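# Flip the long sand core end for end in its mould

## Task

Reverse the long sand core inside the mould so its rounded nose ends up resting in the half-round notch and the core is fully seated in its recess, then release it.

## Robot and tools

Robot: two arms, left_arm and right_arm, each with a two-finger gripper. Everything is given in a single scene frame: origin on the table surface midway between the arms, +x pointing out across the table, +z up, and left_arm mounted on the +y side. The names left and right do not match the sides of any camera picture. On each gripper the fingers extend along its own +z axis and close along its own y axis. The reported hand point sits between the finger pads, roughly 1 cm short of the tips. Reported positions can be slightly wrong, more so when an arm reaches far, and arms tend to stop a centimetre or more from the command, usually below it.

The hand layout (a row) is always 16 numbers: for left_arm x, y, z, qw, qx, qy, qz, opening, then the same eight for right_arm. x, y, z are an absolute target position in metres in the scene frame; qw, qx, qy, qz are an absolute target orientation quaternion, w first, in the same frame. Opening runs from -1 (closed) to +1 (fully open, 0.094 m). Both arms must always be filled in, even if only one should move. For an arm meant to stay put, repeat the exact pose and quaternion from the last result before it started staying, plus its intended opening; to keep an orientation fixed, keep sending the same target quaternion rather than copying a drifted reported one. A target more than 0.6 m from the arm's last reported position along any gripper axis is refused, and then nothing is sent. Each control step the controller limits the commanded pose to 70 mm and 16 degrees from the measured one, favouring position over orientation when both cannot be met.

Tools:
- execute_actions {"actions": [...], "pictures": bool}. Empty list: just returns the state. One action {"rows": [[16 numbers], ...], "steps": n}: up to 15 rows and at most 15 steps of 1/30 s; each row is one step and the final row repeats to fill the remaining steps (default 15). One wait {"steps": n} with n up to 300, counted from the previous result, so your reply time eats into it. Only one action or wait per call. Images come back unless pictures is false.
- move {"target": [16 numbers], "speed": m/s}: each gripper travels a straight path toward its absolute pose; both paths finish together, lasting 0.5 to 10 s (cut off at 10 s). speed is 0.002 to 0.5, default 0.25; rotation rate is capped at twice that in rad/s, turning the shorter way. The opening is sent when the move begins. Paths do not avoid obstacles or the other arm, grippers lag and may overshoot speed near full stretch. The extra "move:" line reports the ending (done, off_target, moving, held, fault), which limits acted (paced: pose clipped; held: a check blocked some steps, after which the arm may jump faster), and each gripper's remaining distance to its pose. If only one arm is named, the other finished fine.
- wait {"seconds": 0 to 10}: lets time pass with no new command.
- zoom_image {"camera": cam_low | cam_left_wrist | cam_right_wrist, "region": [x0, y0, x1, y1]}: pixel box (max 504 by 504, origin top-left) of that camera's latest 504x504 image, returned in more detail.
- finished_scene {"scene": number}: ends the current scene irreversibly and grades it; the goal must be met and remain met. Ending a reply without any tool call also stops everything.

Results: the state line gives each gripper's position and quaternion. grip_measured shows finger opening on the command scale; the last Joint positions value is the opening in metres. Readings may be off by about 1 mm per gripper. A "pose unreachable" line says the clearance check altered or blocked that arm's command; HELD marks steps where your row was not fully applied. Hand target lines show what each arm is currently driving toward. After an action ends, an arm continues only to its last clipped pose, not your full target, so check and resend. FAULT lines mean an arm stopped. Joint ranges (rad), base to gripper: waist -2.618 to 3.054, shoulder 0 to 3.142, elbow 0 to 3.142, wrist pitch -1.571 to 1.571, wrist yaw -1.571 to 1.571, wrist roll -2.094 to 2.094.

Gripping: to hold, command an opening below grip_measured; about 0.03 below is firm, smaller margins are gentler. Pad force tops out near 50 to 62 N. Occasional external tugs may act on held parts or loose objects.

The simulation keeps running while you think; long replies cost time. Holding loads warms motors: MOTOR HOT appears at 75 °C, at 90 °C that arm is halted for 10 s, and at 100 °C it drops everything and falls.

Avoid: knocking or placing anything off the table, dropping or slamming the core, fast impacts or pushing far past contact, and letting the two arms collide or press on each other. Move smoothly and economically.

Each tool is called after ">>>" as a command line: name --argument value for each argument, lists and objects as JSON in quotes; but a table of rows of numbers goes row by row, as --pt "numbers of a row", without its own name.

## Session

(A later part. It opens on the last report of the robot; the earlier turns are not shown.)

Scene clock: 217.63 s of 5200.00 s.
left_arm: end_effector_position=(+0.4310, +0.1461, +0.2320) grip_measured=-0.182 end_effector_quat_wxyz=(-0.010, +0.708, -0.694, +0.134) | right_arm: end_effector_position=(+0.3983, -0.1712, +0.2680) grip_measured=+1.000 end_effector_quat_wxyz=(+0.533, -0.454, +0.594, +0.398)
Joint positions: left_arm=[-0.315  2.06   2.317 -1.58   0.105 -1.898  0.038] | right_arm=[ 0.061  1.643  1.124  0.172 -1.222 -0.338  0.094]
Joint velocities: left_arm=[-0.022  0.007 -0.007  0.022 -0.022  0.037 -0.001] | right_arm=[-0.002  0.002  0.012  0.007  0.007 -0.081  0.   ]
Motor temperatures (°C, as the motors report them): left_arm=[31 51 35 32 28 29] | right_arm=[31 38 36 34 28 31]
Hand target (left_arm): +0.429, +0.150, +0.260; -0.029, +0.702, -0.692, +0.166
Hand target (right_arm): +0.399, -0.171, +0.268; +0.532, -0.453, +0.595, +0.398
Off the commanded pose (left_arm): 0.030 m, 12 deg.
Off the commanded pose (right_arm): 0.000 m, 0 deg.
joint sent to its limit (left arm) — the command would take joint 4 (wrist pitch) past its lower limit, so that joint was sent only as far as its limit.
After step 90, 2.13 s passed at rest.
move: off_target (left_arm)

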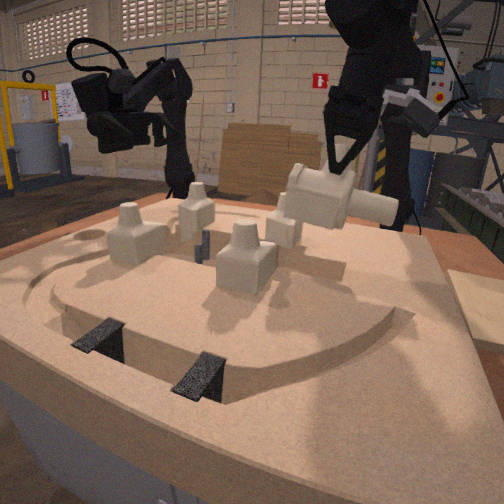

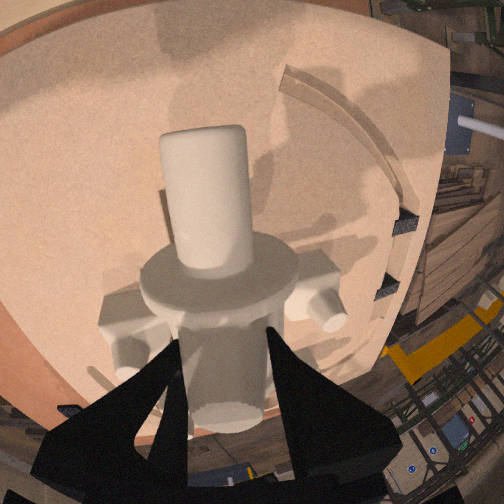

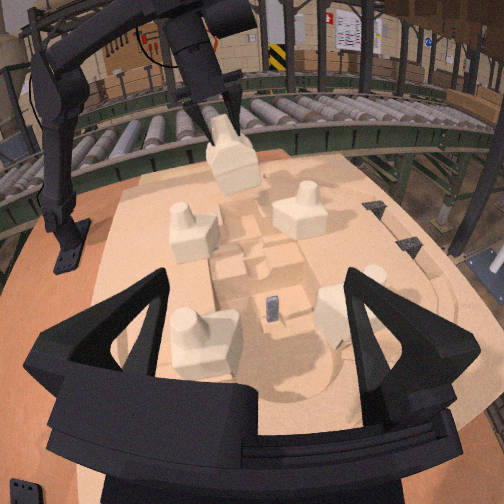

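>>> move --target '[0.38, 0.26, 0.25, 0.09, 0, 0.996, 0, -0.225, 0.3985, -0.1713, 0.2676, 0.532, -0.453, 0.595, 0.398, 1]' --speed 0.25

Scene clock: 223.70 s of 5200.00 s.
left_arm: end_effector_position=(+0.3841, +0.2539, +0.2282) grip_measured=-0.183 end_effector_quat_wxyz=(+0.078, -0.000, +0.997, -0.005) | right_arm: end_effector_position=(+0.3983, -0.1712, +0.2680) grip_measured=+1.000 end_effector_quat_wxyz=(+0.533, -0.454, +0.594, +0.398)
Joint positions: left_arm=[-0.119  1.828  1.994 -1.58  -0.006 -0.098  0.038] | right_arm=[ 0.061  1.643  1.124  0.172 -1.222 -0.338  0.094]
Joint velocities: left_arm=[-0.017 -0.007  0.002  0.022 -0.051  0.051 -0.   ] | right_arm=[ 0.002 -0.002 -0.002 -0.007  0.022 -0.037  0.   ]
Motor temperatures (°C, as the motors report them): left_arm=[31 52 35 32 28 29] | right_arm=[31 38 36 34 28 31]
Hand target (left_arm): +0.380, +0.259, +0.248; +0.109, -0.000, +0.994, -0.003
Hand target (right_arm): +0.399, -0.171, +0.268; +0.532, -0.453, +0.595, +0.398
Off the commanded pose (left_arm): 0.023 m, 1 deg.
Off the commanded pose (right_arm): 0.000 m, 0 deg.
joint sent to its limit (left arm) — the command would take joint 4 (wrist pitch) past its lower limit, so that joint was sent only as far as its limit.
move: off_target (left_arm)

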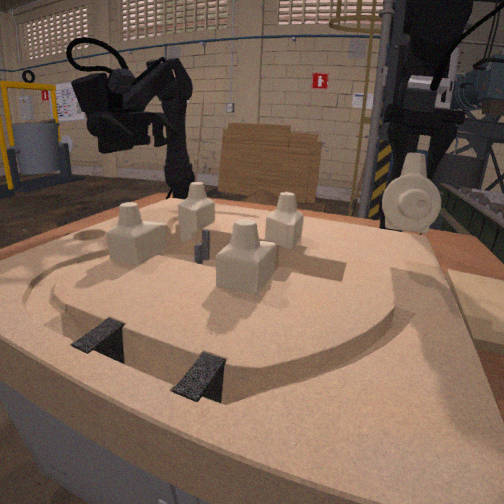

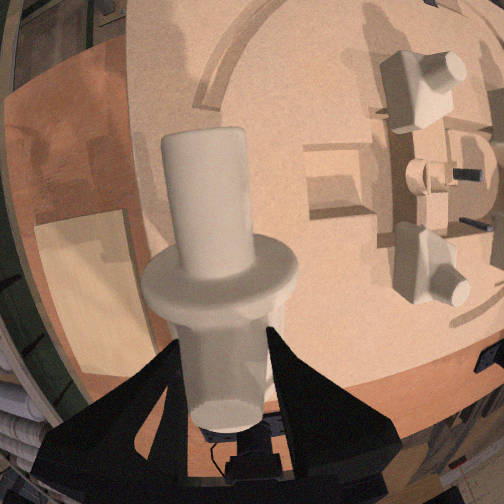

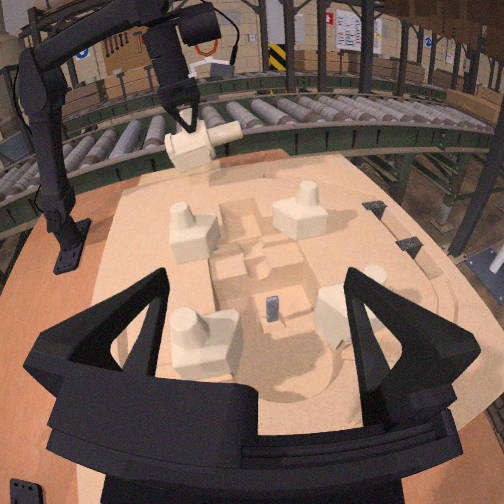

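>>> move --target '[0.43, 0.25, 0.25, 0.063, 0.682, 0.725, 0.06, -0.225, 0.3985, -0.1713, 0.2676, 0.532, -0.453, 0.595, 0.398, 1]' --speed 0.25

Scene clock: 232.40 s of 5200.00 s.
left_arm: end_effector_position=(+0.4251, +0.2514, +0.2246) grip_measured=-0.184 end_effector_quat_wxyz=(+0.071, +0.679, +0.728, +0.063) | right_arm: end_effector_position=(+0.3983, -0.1712, +0.2680) grip_measured=+1.000 end_effector_quat_wxyz=(+0.533, -0.454, +0.594, +0.398)
Joint positions: left_arm=[-0.119  1.974  2.173 -1.58  -0.014  1.404  0.038] | right_arm=[ 0.061  1.643  1.124  0.172 -1.222 -0.338  0.094]
Joint velocities: left_arm=[-0.012  0.002  0.007 -0.051  0.007  0.007 -0.001] | right_arm=[-0.002 -0.017 -0.007 -0.066  0.007 -0.007  0.   ]
Motor temperatures (°C, as the motors report them): left_arm=[31 50 36 32 28 29] | right_arm=[31 38 36 34 28 31]
Hand target (left_arm): +0.429, +0.250, +0.249; +0.100, +0.679, +0.721, +0.089
Hand target (right_arm): +0.399, -0.171, +0.268; +0.532, -0.453, +0.595, +0.398
Off the commanded pose (left_arm): 0.026 m, 1 deg.
Off the commanded pose (right_arm): 0.000 m, 0 deg.
joint sent to its limit (left arm) — the command would take joint 4 (wrist pitch) past its lower limit, so that joint was sent only as far as its limit.
After step 90, 2.10 s passed at rest.
move: off_target (left_arm)

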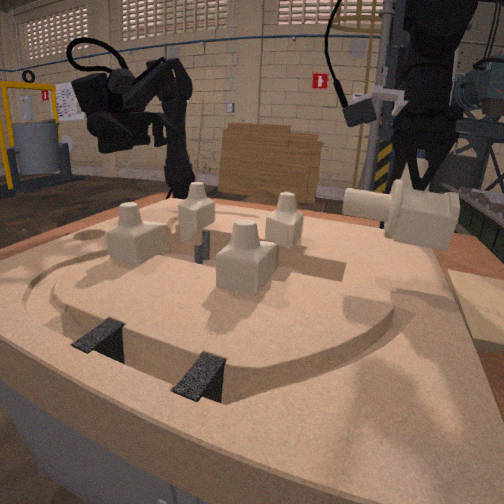

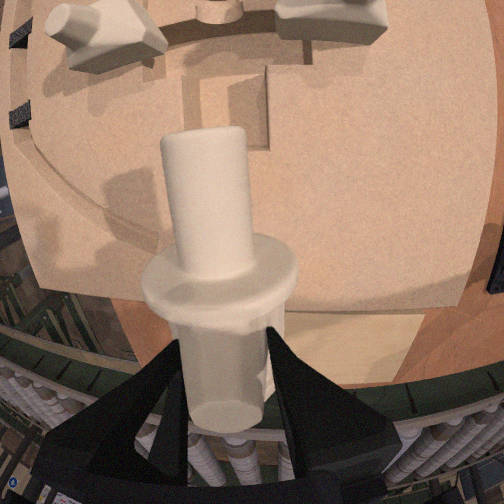

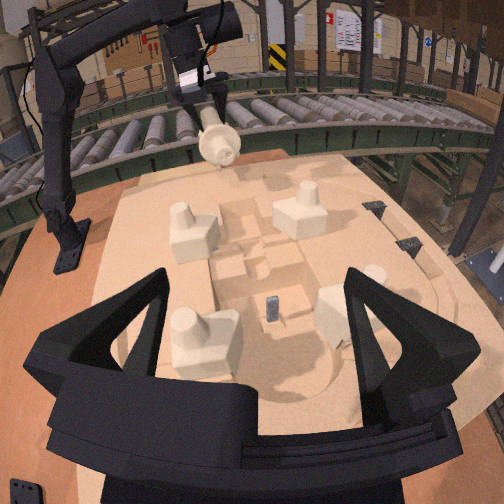

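>>> move --target '[0.436, 0.122, 0.25, 0.03, 0.685, 0.728, 0.028, -0.225, 0.3985, -0.1713, 0.2676, 0.532, -0.453, 0.595, 0.398, 1]' --speed 0.1

Scene clock: 236.70 s of 5200.00 s.
left_arm: end_effector_position=(+0.4319, +0.1245, +0.2214) grip_measured=-0.184 end_effector_quat_wxyz=(+0.103, +0.687, +0.717, +0.056) | right_arm: end_effector_position=(+0.3983, -0.1712, +0.2680) grip_measured=+1.000 end_effector_quat_wxyz=(+0.533, -0.454, +0.594, +0.398)
Joint positions: left_arm=[-0.417  2.105  2.348 -1.58  -0.03   1.134  0.038] | right_arm=[ 0.061  1.643  1.124  0.172 -1.222 -0.338  0.094]
Joint velocities: left_arm=[ 0.007 -0.007 -0.007  0.007 -0.066 -0.022  0.001] | right_arm=[ 0.007 -0.017 -0.027 -0.022 -0.051 -0.125  0.   ]
Motor temperatures (°C, as the motors report them): left_arm=[31 50 37 32 28 29] | right_arm=[31 38 36 34 28 31]
Hand target (left_arm): +0.435, +0.124, +0.249; +0.141, +0.679, +0.717, +0.072
Hand target (right_arm): +0.399, -0.171, +0.268; +0.532, -0.453, +0.595, +0.398
Off the commanded pose (left_arm): 0.029 m, 9 deg.
Off the commanded pose (right_arm): 0.000 m, 0 deg.
joint sent to its limit (left arm) — the command would take joint 4 (wrist pitch) past its lower limit, so that joint was sent only as far as its limit.
move: off_target (left_arm)

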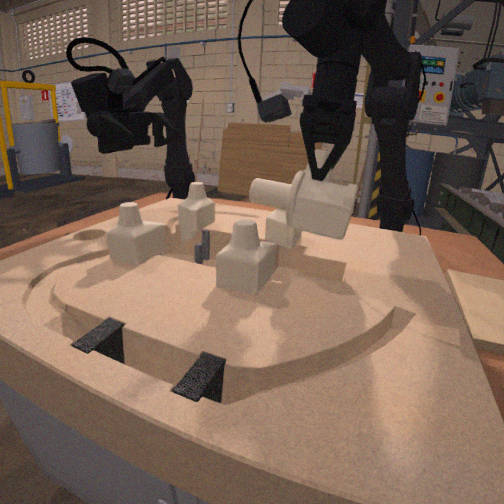

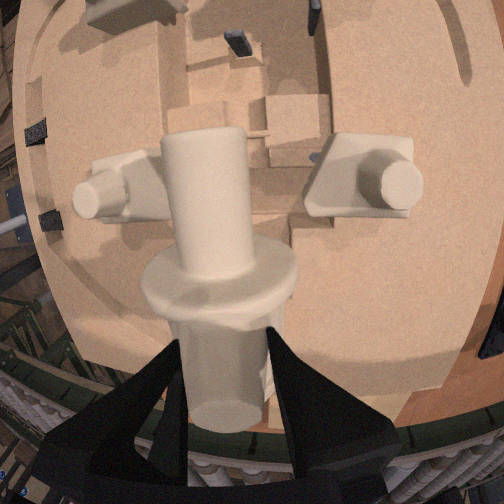

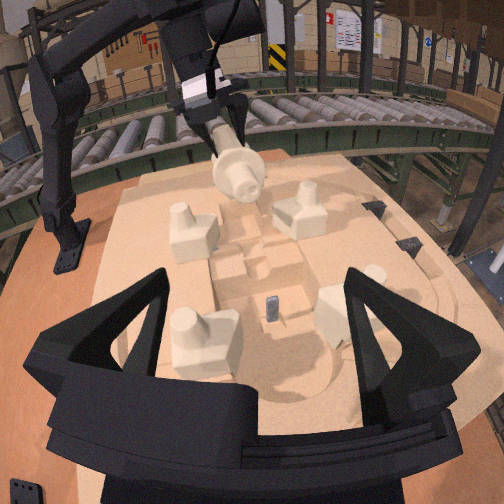

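>>> move --target '[0.436, 0.121, 0.212, 0.0, 0.685, 0.728, 0.0, -0.225, 0.3985, -0.1713, 0.2676, 0.532, -0.453, 0.595, 0.398, 1]' --speed 0.03

Scene clock: 242.97 s of 5200.00 s.
left_arm: end_effector_position=(+0.4328, +0.1208, +0.1935) grip_measured=-0.184 end_effector_quat_wxyz=(+0.072, +0.688, +0.721, +0.035) | right_arm: end_effector_position=(+0.3983, -0.1712, +0.2680) grip_measured=+1.000 end_effector_quat_wxyz=(+0.533, -0.454, +0.594, +0.398)
Joint positions: left_arm=[-0.417  2.159  2.329 -1.58  -0.013  1.129  0.038] | right_arm=[ 0.061  1.643  1.124  0.172 -1.222 -0.338  0.094]
Joint velocities: left_arm=[-0.002 -0.017  0.002 -0.095  0.051  0.022 -0.   ] | right_arm=[-0.012  0.007 -0.002 -0.007  0.007 -0.051  0.   ]
Motor temperatures (°C, as the motors report them): left_arm=[31 51 37 32 28 29] | right_arm=[31 38 36 34 28 31]
Hand target (left_arm): +0.435, +0.121, +0.211; +0.099, +0.682, +0.724, +0.039
Hand target (right_arm): +0.399, -0.171, +0.268; +0.532, -0.453, +0.595, +0.398
Off the commanded pose (left_arm): 0.019 m, 9 deg.
Off the commanded pose (right_arm): 0.000 m, 0 deg.
joint sent to its limit (left arm) — the command would take joint 4 (wrist pitch) past its lower limit, so that joint was sent only as far as its limit.
move: off_target (left_arm)

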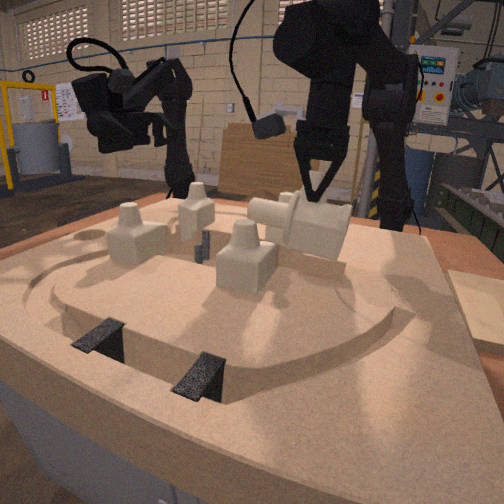

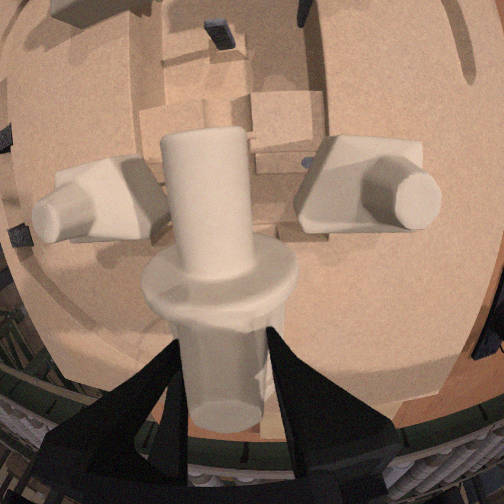

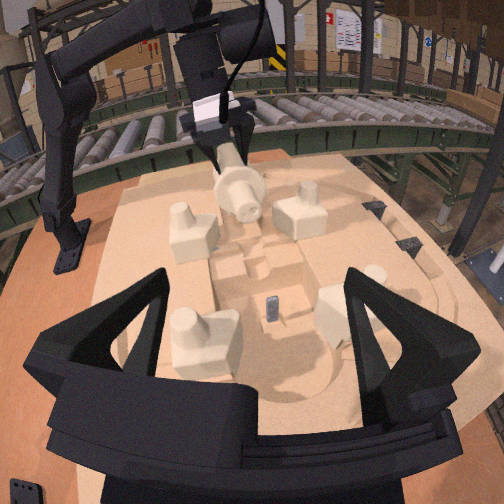

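>>> zoom_image --camera "cam_low" --region '[230, 160, 390, 300]'

>>> zoom_image --camera "cam_right_wrist" --region '[170, 130, 330, 290]'

Region (230, 160, 390, 300) of cam_low's 504x504 image, scaled by 3.150, with more detail than that image has; it fills the top 441 rows of this view, and the rest is white.

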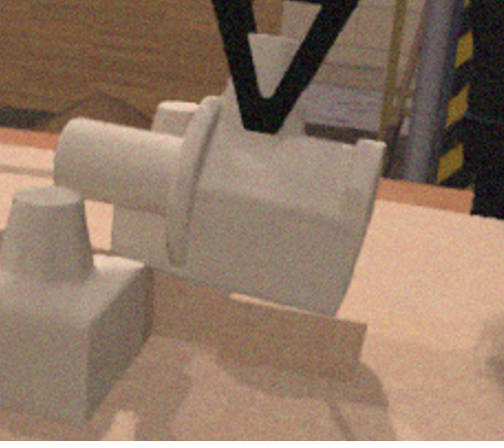

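Region (170, 130, 330, 290) of cam_right_wrist's 504x504 image, scaled by 3.150, with more detail than that image has.

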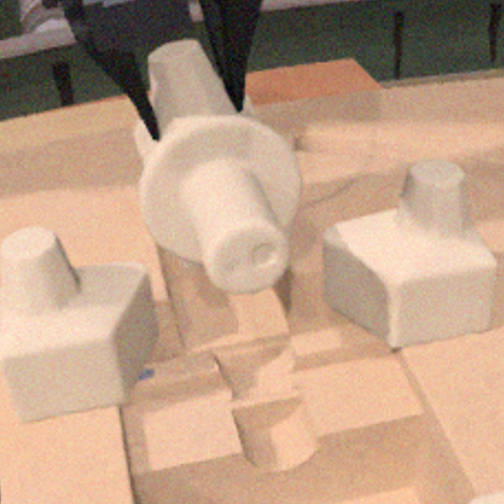

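>>> move --target '[0.437, 0.121, 0.19, 0.0, 0.685, 0.728, 0.0, -0.225, 0.3985, -0.1713, 0.2676, 0.532, -0.453, 0.595, 0.398, 1]' --speed 0.02

Scene clock: 251.20 s of 5200.00 s.
left_arm: end_effector_position=(+0.4328, +0.1207, +0.1720) grip_measured=-0.184 end_effector_quat_wxyz=(+0.046, +0.690, +0.722, +0.024) | right_arm: end_effector_position=(+0.3983, -0.1712, +0.2680) grip_measured=+1.000 end_effector_quat_wxyz=(+0.533, -0.454, +0.594, +0.398)
Joint positions: left_arm=[-0.417  2.2    2.312 -1.58  -0.012  1.129  0.038] | right_arm=[ 0.061  1.643  1.124  0.172 -1.222 -0.338  0.094]
Joint velocities: left_arm=[ 0.002  0.017  0.007  0.037  0.066 -0.007 -0.001] | right_arm=[-0.002 -0.002 -0.022  0.081 -0.007 -0.051  0.   ]
Motor temperatures (°C, as the motors report them): left_arm=[31 52 37 32 28 29] | right_arm=[31 38 36 34 28 31]
Hand target (left_arm): +0.436, +0.121, +0.190; +0.072, +0.684, +0.726, +0.028
Hand target (right_arm): +0.399, -0.171, +0.268; +0.532, -0.453, +0.595, +0.398
Off the commanded pose (left_arm): 0.018 m, 6 deg.
Off the commanded pose (right_arm): 0.000 m, 0 deg.
joint sent to its limit (left arm) — the command would take joint 4 (wrist pitch) past its lower limit, so that joint was sent only as far as its limit.
After step 90, 0.97 s passed at rest.
move: off_target (left_arm)

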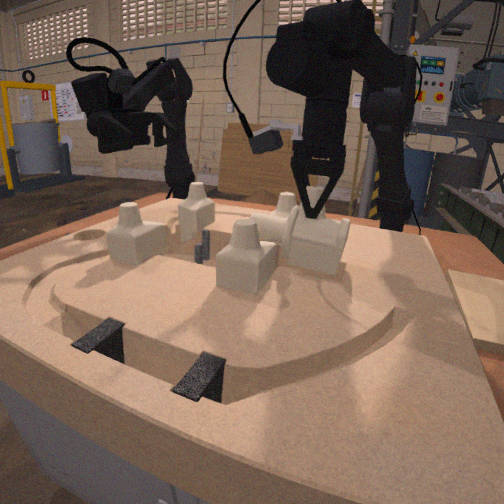

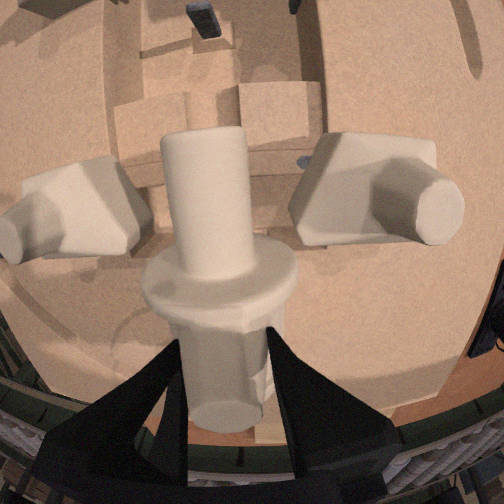

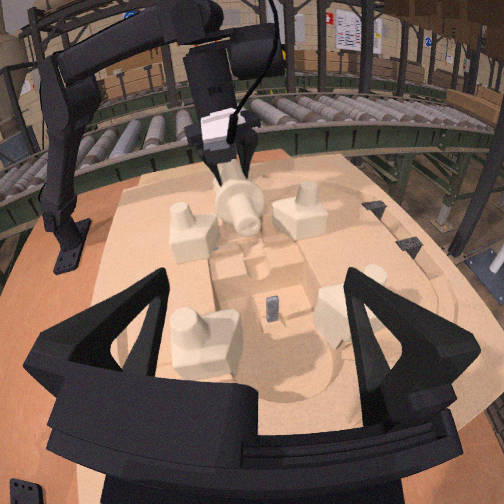

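>>> zoom_image --camera "cam_low" --region '[240, 180, 380, 300]'

>>> zoom_image --camera "cam_right_wrist" --region '[180, 150, 320, 290]'

Region (240, 180, 380, 300) of cam_low's 504x504 image, scaled by 3.600, with more detail than that image has; it fills the top 432 rows of this view, and the rest is white.

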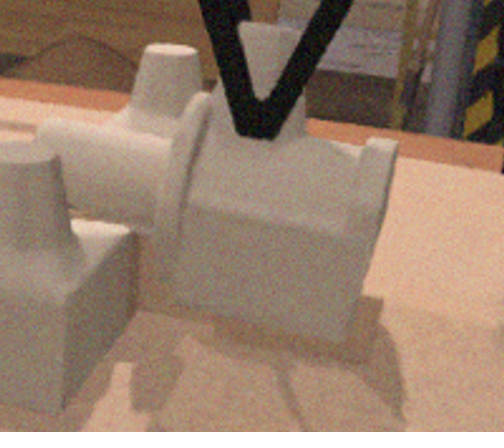

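Region (180, 150, 320, 290) of cam_right_wrist's 504x504 image, scaled by 3.600, with more detail than that image has.

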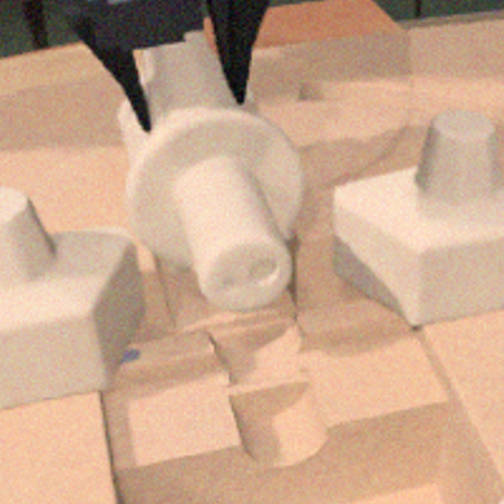

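>>> move --target '[0.441, 0.122, 0.172, 0.0, 0.685, 0.728, 0.0, -0.225, 0.3985, -0.1713, 0.2676, 0.532, -0.453, 0.595, 0.398, 1]' --speed 0.02

Scene clock: 261.50 s of 5200.00 s.
left_arm: end_effector_position=(+0.4352, +0.1218, +0.1506) grip_measured=-0.184 end_effector_quat_wxyz=(+0.022, +0.689, +0.724, +0.016) | right_arm: end_effector_position=(+0.3983, -0.1712, +0.2680) grip_measured=+1.000 end_effector_quat_wxyz=(+0.533, -0.454, +0.594, +0.398)
Joint positions: left_arm=[-0.414  2.247  2.305 -1.576 -0.013  1.13   0.038] | right_arm=[ 0.061  1.643  1.124  0.172 -1.222 -0.338  0.094]
Joint velocities: left_arm=[-0.002 -0.012 -0.017 -0.11  -0.037 -0.051 -0.   ] | right_arm=[-0.007 -0.012 -0.002  0.037 -0.007 -0.037  0.   ]
Motor temperatures (°C, as the motors report them): left_arm=[31 52 37 32 28 29] | right_arm=[31 38 36 35 28 31]
Hand target (left_arm): +0.440, +0.122, +0.172; +0.052, +0.685, +0.727, +0.021
Hand target (right_arm): +0.399, -0.171, +0.268; +0.532, -0.453, +0.595, +0.398
Off the commanded pose (left_arm): 0.022 m, 3 deg.
Off the commanded pose (right_arm): 0.000 m, 0 deg.
joint sent to its limit (left arm) — the command would take joint 4 (wrist pitch) past its lower limit, so that joint was sent only as far as its limit.
After step 90, 4.47 s passed at rest.
move: off_target (left_arm)

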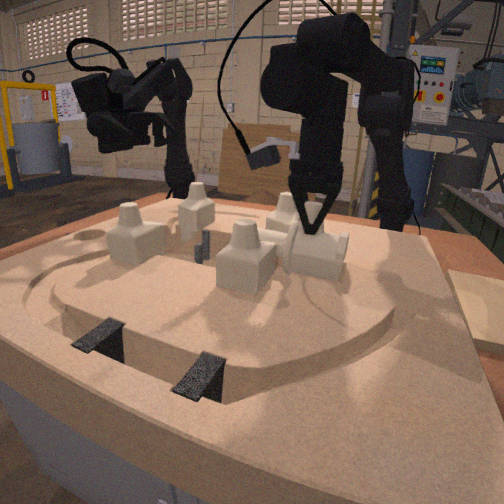

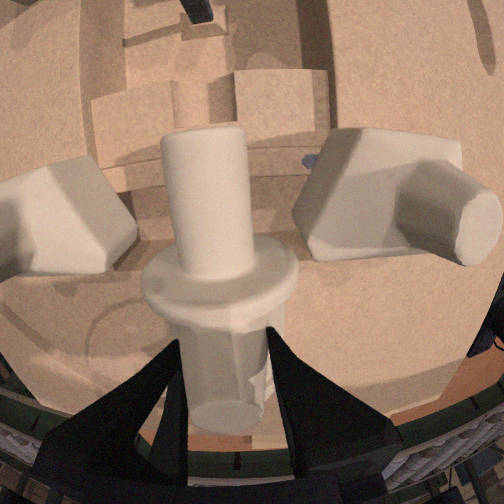

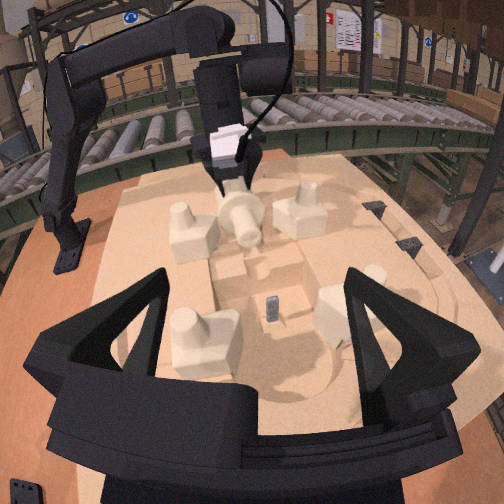

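>>> execute_actions --actions '[{"rows": [[0.441, 0.122, 0.1705, 0, 0.685, 0.728, 0, -0.225, 0.3985, -0.1713, 0.2676, 0.532, -0.453, 0.595, 0.398, 1], [0.4415, 0.122, 0.169, 0, 0.685, 0.728, 0, -0.225, 0.3985, -0.1713, 0.2676, 0.532, -0.453, 0.595, 0.398, 1], [0.442, 0.122, 0.1675, 0, 0.685, 0.728, 0, -0.225, 0.3985, -0.1713, 0.2676, 0.532, -0.453, 0.595, 0.398, 1], [0.4425, 0.122, 0.166, 0, 0.685, 0.728, 0, -0.225, 0.3985, -0.1713, 0.2676, 0.532, -0.453, 0.595, 0.398, 1], [0.443, 0.122, 0.1645, 0, 0.685, 0.728, 0, -0.225, 0.3985, -0.1713, 0.2676, 0.532, -0.453, 0.595, 0.398, 1], [0.4435, 0.122, 0.163, 0, 0.685, 0.728, 0, -0.225, 0.3985, -0.1713, 0.2676, 0.532, -0.453, 0.595, 0.398, 1], [0.444, 0.122, 0.1615, 0, 0.685, 0.728, 0, -0.225, 0.3985, -0.1713, 0.2676, 0.532, -0.453, 0.595, 0.398, 1], [0.444, 0.122, 0.16, 0, 0.685, 0.728, 0, -0.225, 0.3985, -0.1713, 0.2676, 0.532, -0.453, 0.595, 0.398, 1], [0.444, 0.122, 0.1585, 0, 0.685, 0.728, 0, -0.225, 0.3985, -0.1713, 0.2676, 0.532, -0.453, 0.595, 0.398, 1], [0.444, 0.122, 0.157, 0, 0.685, 0.728, 0, -0.225, 0.3985, -0.1713, 0.2676, 0.532, -0.453, 0.595, 0.398, 1]], "steps": 15}]'

Scene clock: 267.73 s of 5200.00 s.
left_arm: end_effector_position=(+0.4397, +0.1227, +0.1324) grip_measured=-0.184 end_effector_quat_wxyz=(+0.007, +0.689, +0.725, +0.010) | right_arm: end_effector_position=(+0.3983, -0.1712, +0.2680) grip_measured=+1.000 end_effector_quat_wxyz=(+0.533, -0.454, +0.594, +0.398)
Joint positions: left_arm=[-0.408  2.29   2.305 -1.565 -0.013  1.133  0.038] | right_arm=[ 0.061  1.643  1.124  0.172 -1.222 -0.338  0.094]
Joint velocities: left_arm=[ 0.012 -0.007 -0.007 -0.022  0.022  0.037 -0.   ] | right_arm=[-0.002  0.002  0.002  0.022  0.007 -0.081  0.   ]
Motor temperatures (°C, as the motors report them): left_arm=[31 53 38 32 28 29] | right_arm=[31 38 37 35 28 31]
Hand target (left_arm): +0.443, +0.122, +0.156; +0.037, +0.685, +0.727, +0.015
Hand target (right_arm): +0.399, -0.171, +0.268; +0.532, -0.453, +0.595, +0.398
Off the commanded pose (left_arm): 0.025 m, 2 deg.
Off the commanded pose (right_arm): 0.000 m, 0 deg.
joint sent to its limit (left arm) — the command would take joint 4 (wrist pitch) past its lower limit, so that joint was sent only as far as its limit.
Steps of this call (steps 1 to 90: nothing new was sent; then 2.73 s passed at rest; steps 91 to 105: all 15 steps of this action). Readings (end_effector_position):
91: left_arm (+0.4352, +0.1218, +0.1506) | right_arm (+0.3983, -0.1712, +0.2680)
92: left_arm (+0.4352, +0.1218, +0.1503) | right_arm (+0.3983, -0.1712, +0.2680)
94: left_arm (+0.4355, +0.1217, +0.1490) | right_arm (+0.3983, -0.1712, +0.2680)
98: left_arm (+0.4372, +0.1219, +0.1425) | right_arm (+0.3983, -0.1712, +0.2680)
105: the state above

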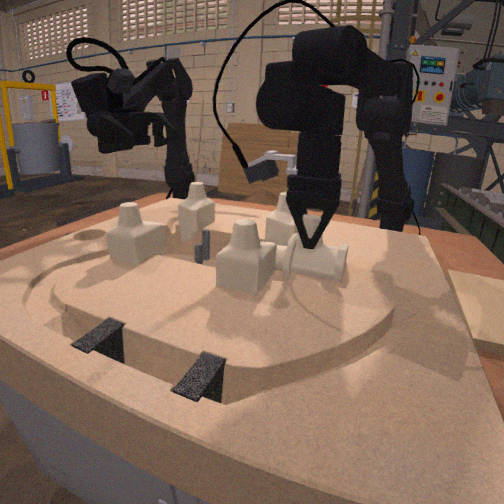

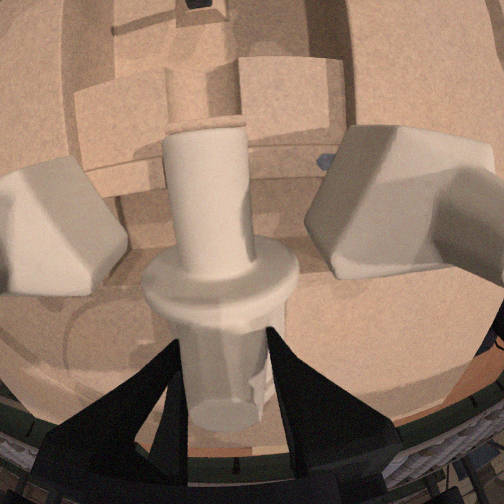

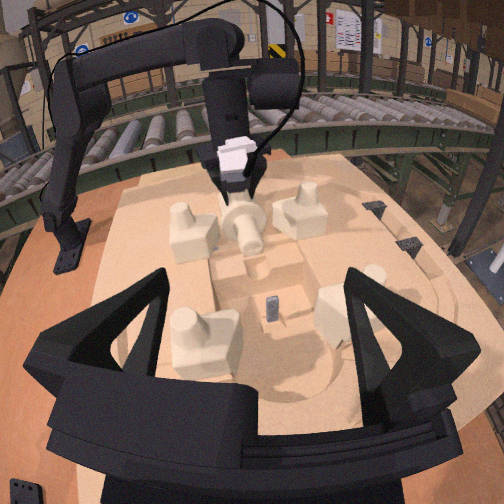

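>>> execute_actions --actions '[{"rows": [[0.444, 0.122, 0.1555, 0, 0.685, 0.728, 0, -0.225, 0.3985, -0.1713, 0.2676, 0.532, -0.453, 0.595, 0.398, 1], [0.444, 0.122, 0.154, 0, 0.685, 0.728, 0, -0.225, 0.3985, -0.1713, 0.2676, 0.532, -0.453, 0.595, 0.398, 1], [0.444, 0.122, 0.1525, 0, 0.685, 0.728, 0, -0.225, 0.3985, -0.1713, 0.2676, 0.532, -0.453, 0.595, 0.398, 1], [0.444, 0.122, 0.151, 0, 0.685, 0.728, 0, -0.225, 0.3985, -0.1713, 0.2676, 0.532, -0.453, 0.595, 0.398, 1], [0.443, 0.122, 0.149, 0, 0.685, 0.728, 0, -0.225, 0.3985, -0.1713, 0.2676, 0.532, -0.453, 0.595, 0.398, 1], [0.443, 0.122, 0.147, 0, 0.685, 0.728, 0, -0.225, 0.3985, -0.1713, 0.2676, 0.532, -0.453, 0.595, 0.398, 1], [0.443, 0.122, 0.145, 0, 0.685, 0.728, 0, -0.225, 0.3985, -0.1713, 0.2676, 0.532, -0.453, 0.595, 0.398, 1], [0.442, 0.122, 0.143, 0, 0.685, 0.728, 0, -0.225, 0.3985, -0.1713, 0.2676, 0.532, -0.453, 0.595, 0.398, 1], [0.442, 0.122, 0.141, 0, 0.685, 0.728, 0, -0.225, 0.3985, -0.1713, 0.2676, 0.532, -0.453, 0.595, 0.398, 1], [0.442, 0.122, 0.139, 0, 0.685, 0.728, 0, -0.225, 0.3985, -0.1713, 0.2676, 0.532, -0.453, 0.595, 0.398, 1]], "steps": 15}]'

Scene clock: 275.07 s of 5200.00 s.
left_arm: end_effector_position=(+0.4397, +0.1227, +0.1311) grip_measured=-0.184 end_effector_quat_wxyz=(+0.006, +0.689, +0.725, +0.009) | right_arm: end_effector_position=(+0.3983, -0.1712, +0.2680) grip_measured=+1.000 end_effector_quat_wxyz=(+0.533, -0.454, +0.594, +0.398)
Joint positions: left_arm=[-0.408  2.293  2.305 -1.565 -0.013  1.133  0.038] | right_arm=[ 0.061  1.643  1.124  0.172 -1.222 -0.338  0.094]
Joint velocities: left_arm=[ 0.012  0.002  0.007  0.051  0.007 -0.007  0.001] | right_arm=[ 0.012  0.007 -0.012  0.022 -0.022  0.066  0.   ]
Motor temperatures (°C, as the motors report them): left_arm=[31 54 38 32 28 29] | right_arm=[31 38 37 35 28 31]
Hand target (left_arm): +0.442, +0.122, +0.139; +0.015, +0.685, +0.728, +0.006
Hand target (right_arm): +0.399, -0.171, +0.268; +0.532, -0.453, +0.595, +0.398
Off the commanded pose (left_arm): 0.008 m, 1 deg.
Off the commanded pose (right_arm): 0.000 m, 0 deg.
joint sent to its limit (left arm) — the command would take joint 4 (wrist pitch) past its lower limit, so that joint was sent only as far as its limit.
Steps of this call (steps 1 to 90: nothing new was sent; then 3.83 s passed at rest; steps 91 to 105: all 15 steps of this action). Readings (end_effector_position):
91: left_arm (+0.4397, +0.1227, +0.1324) | right_arm (+0.3983, -0.1712, +0.2680)
92: left_arm (+0.4397, +0.1227, +0.1324) | right_arm (+0.3983, -0.1712, +0.2680)
94: left_arm (+0.4397, +0.1227, +0.1319) | right_arm (+0.3983, -0.1712, +0.2680)
98: left_arm (+0.4397, +0.1227, +0.1316) | right_arm (+0.3983, -0.1712, +0.2680)
105: the state above

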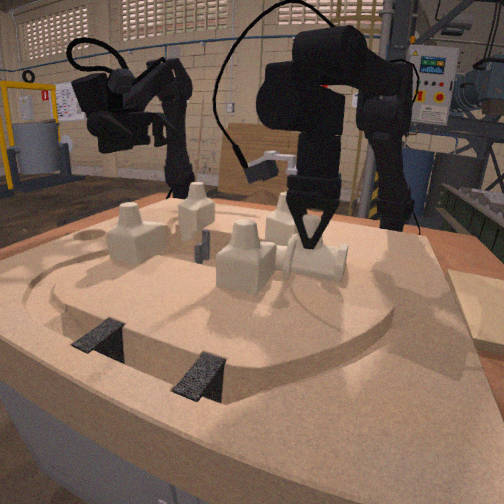

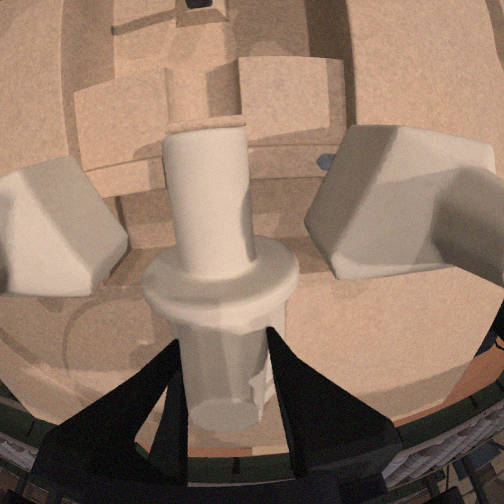

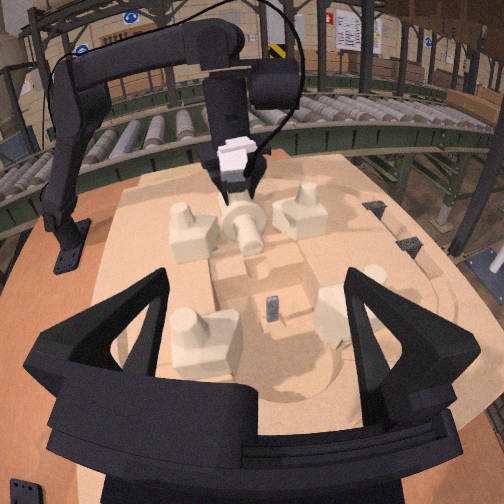

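The core has bottomed out. I'll release gently.

>>> execute_actions --actions '[{"rows": [[0.441, 0.1225, 0.135, 0, 0.685, 0.728, 0, -0.21, 0.3985, -0.1713, 0.2676, 0.532, -0.453, 0.595, 0.398, 1], [0.44, 0.1225, 0.133, 0, 0.685, 0.728, 0, -0.2, 0.3985, -0.1713, 0.2676, 0.532, -0.453, 0.595, 0.398, 1], [0.44, 0.1225, 0.133, 0, 0.685, 0.728, 0, -0.19, 0.3985, -0.1713, 0.2676, 0.532, -0.453, 0.595, 0.398, 1], [0.44, 0.1225, 0.133, 0, 0.685, 0.728, 0, -0.18, 0.3985, -0.1713, 0.2676, 0.532, -0.453, 0.595, 0.398, 1], [0.44, 0.1225, 0.133, 0, 0.685, 0.728, 0, -0.16, 0.3985, -0.1713, 0.2676, 0.532, -0.453, 0.595, 0.398, 1], [0.44, 0.1225, 0.133, 0, 0.685, 0.728, 0, -0.1, 0.3985, -0.1713, 0.2676, 0.532, -0.453, 0.595, 0.398, 1], [0.44, 0.1225, 0.133, 0, 0.685, 0.728, 0, 0.0, 0.3985, -0.1713, 0.2676, 0.532, -0.453, 0.595, 0.398, 1], [0.44, 0.1225, 0.133, 0, 0.685, 0.728, 0, 0.15, 0.3985, -0.1713, 0.2676, 0.532, -0.453, 0.595, 0.398, 1]], "steps": 15}]' --pictures false

>>> move --target '[0.43, 0.15, 0.24, 0.06, 0.682, 0.725, 0.06, 0.15, 0.3985, -0.1713, 0.2676, 0.532, -0.453, 0.595, 0.398, 1]' --speed 0.1

Scene clock: 280.37 s of 5200.00 s.
left_arm: end_effector_position=(+0.4395, +0.1226, +0.1270) grip_measured=+0.148 end_effector_quat_wxyz=(+0.001, +0.689, +0.725, +0.007) | right_arm: end_effector_position=(+0.3983, -0.1712, +0.2680) grip_measured=+1.000 end_effector_quat_wxyz=(+0.533, -0.454, +0.594, +0.398)
Joint positions: left_arm=[-0.408  2.303  2.305 -1.566 -0.013  1.133  0.054] | right_arm=[ 0.061  1.643  1.124  0.172 -1.222 -0.338  0.094]
Joint velocities: left_arm=[-0.002  0.007  0.007  0.007  0.007 -0.022 -0.   ] | right_arm=[-0.012  0.002 -0.017  0.037 -0.051  0.022  0.   ]
Motor temperatures (°C, as the motors report them): left_arm=[31 53 38 32 28 29] | right_arm=[31 39 37 35 28 31]
Hand target (left_arm): +0.440, +0.123, +0.133; +0.007, +0.685, +0.728, +0.003
Hand target (right_arm): +0.399, -0.171, +0.268; +0.532, -0.453, +0.595, +0.398
Off the commanded pose (left_arm): 0.006 m, 1 deg.
Off the commanded pose (right_arm): 0.000 m, 0 deg.
joint sent to its limit (left arm) — the command would take joint 4 (wrist pitch) past its lower limit, so that joint was sent only as far as its limit.
Steps of this call (steps 1 to 90: nothing new was sent; then 1.80 s passed at rest; steps 91 to 105: all 15 steps of this action). Readings (end_effector_position):
91: left_arm (+0.4397, +0.1227, +0.1311) | right_arm (+0.3983, -0.1712, +0.2680)
92: left_arm (+0.4397, +0.1227, +0.1311) | right_arm (+0.3983, -0.1712, +0.2680)
94: left_arm (+0.4397, +0.1227, +0.1311) | right_arm (+0.3983, -0.1712, +0.2680)
98: left_arm (+0.4397, +0.1226, +0.1306) | right_arm (+0.3983, -0.1712, +0.2680)
105: the state above

Scene clock: 282.13 s of 5200.00 s.
left_arm: end_effector_position=(+0.4323, +0.1439, +0.2287) grip_measured=+0.148 end_effector_quat_wxyz=(+0.103, +0.683, +0.719, +0.075) | right_arm: end_effector_position=(+0.3983, -0.1712, +0.2680) grip_measured=+1.000 end_effector_quat_wxyz=(+0.533, -0.454, +0.594, +0.398)
Joint positions: left_arm=[-0.388  2.06   2.305 -1.566 -0.059  1.16   0.054] | right_arm=[ 0.061  1.643  1.124  0.172 -1.222 -0.338  0.094]
Joint velocities: left_arm=[-0.002  0.002 -0.002  0.007 -0.081  0.066  0.   ] | right_arm=[-0.002 -0.007 -0.022  0.051  0.022 -0.037  0.   ]
Motor temperatures (°C, as the motors report them): left_arm=[31 54 38 32 28 29] | right_arm=[31 39 37 35 28 31]
Hand target (left_arm): +0.429, +0.150, +0.238; +0.108, +0.681, +0.720, +0.081
Hand target (right_arm): +0.399, -0.171, +0.268; +0.532, -0.453, +0.595, +0.398
Off the commanded pose (left_arm): 0.013 m, 5 deg.
Off the commanded pose (right_arm): 0.000 m, 0 deg.
joint sent to its limit (left arm) — the command would take joint 4 (wrist pitch) past its lower limit, so that joint was sent only as far as its limit.
move: off_target (left_arm)

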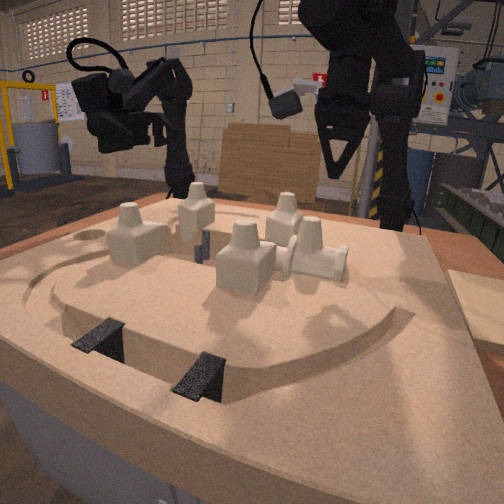

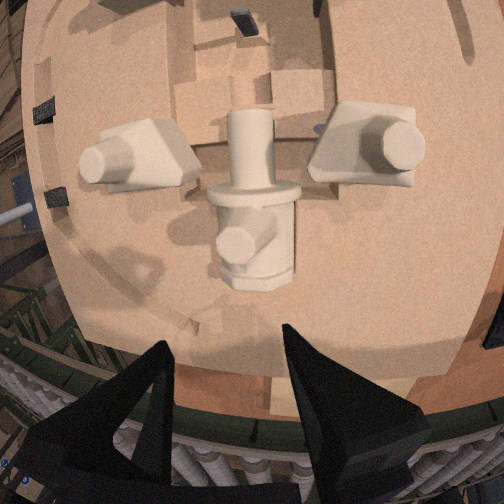

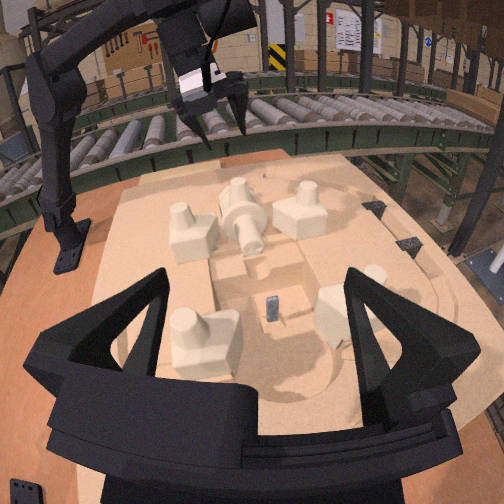

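>>> zoom_image --camera "cam_left_wrist" --region '[150, 60, 370, 310]'

>>> zoom_image --camera "cam_low" --region '[250, 200, 370, 300]'

>>> zoom_image --camera "cam_right_wrist" --region '[190, 165, 310, 285]'

Region (150, 60, 370, 310) of cam_left_wrist's 504x504 image, scaled by 2.016, with more detail than that image has; it fills the left 444 columns of this view, and the rest is white.

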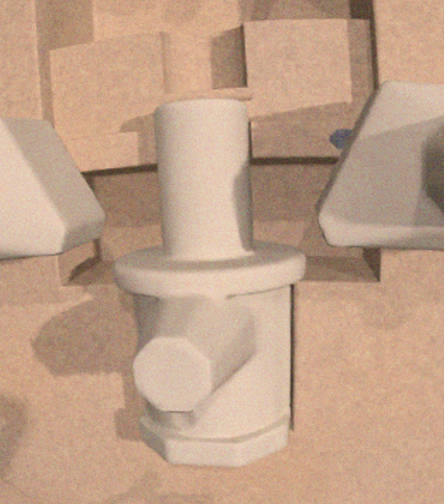

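Region (250, 200, 370, 300) of cam_low's 504x504 image, scaled by 4.200, with more detail than that image has.

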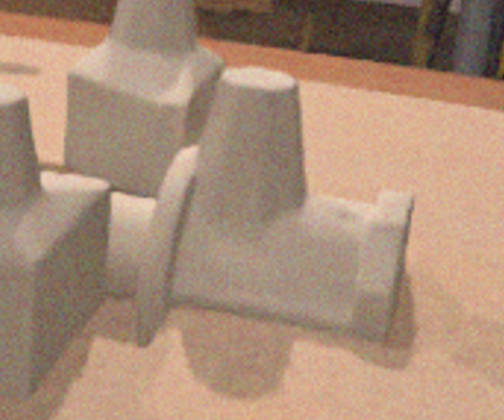

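Region (190, 165, 310, 285) of cam_right_wrist's 504x504 image, scaled by 4.200, with more detail than that image has.

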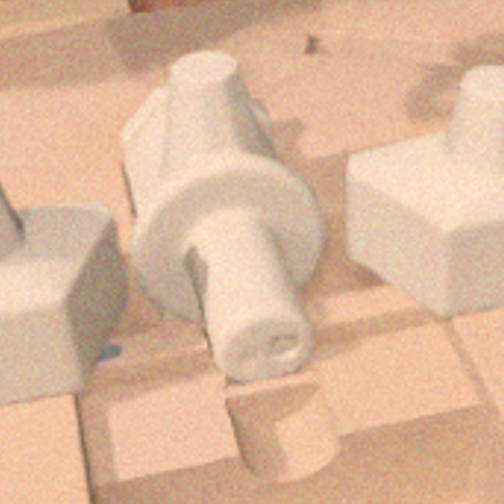

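>>> finished_scene --scene 1

The scene is finished: the task was done.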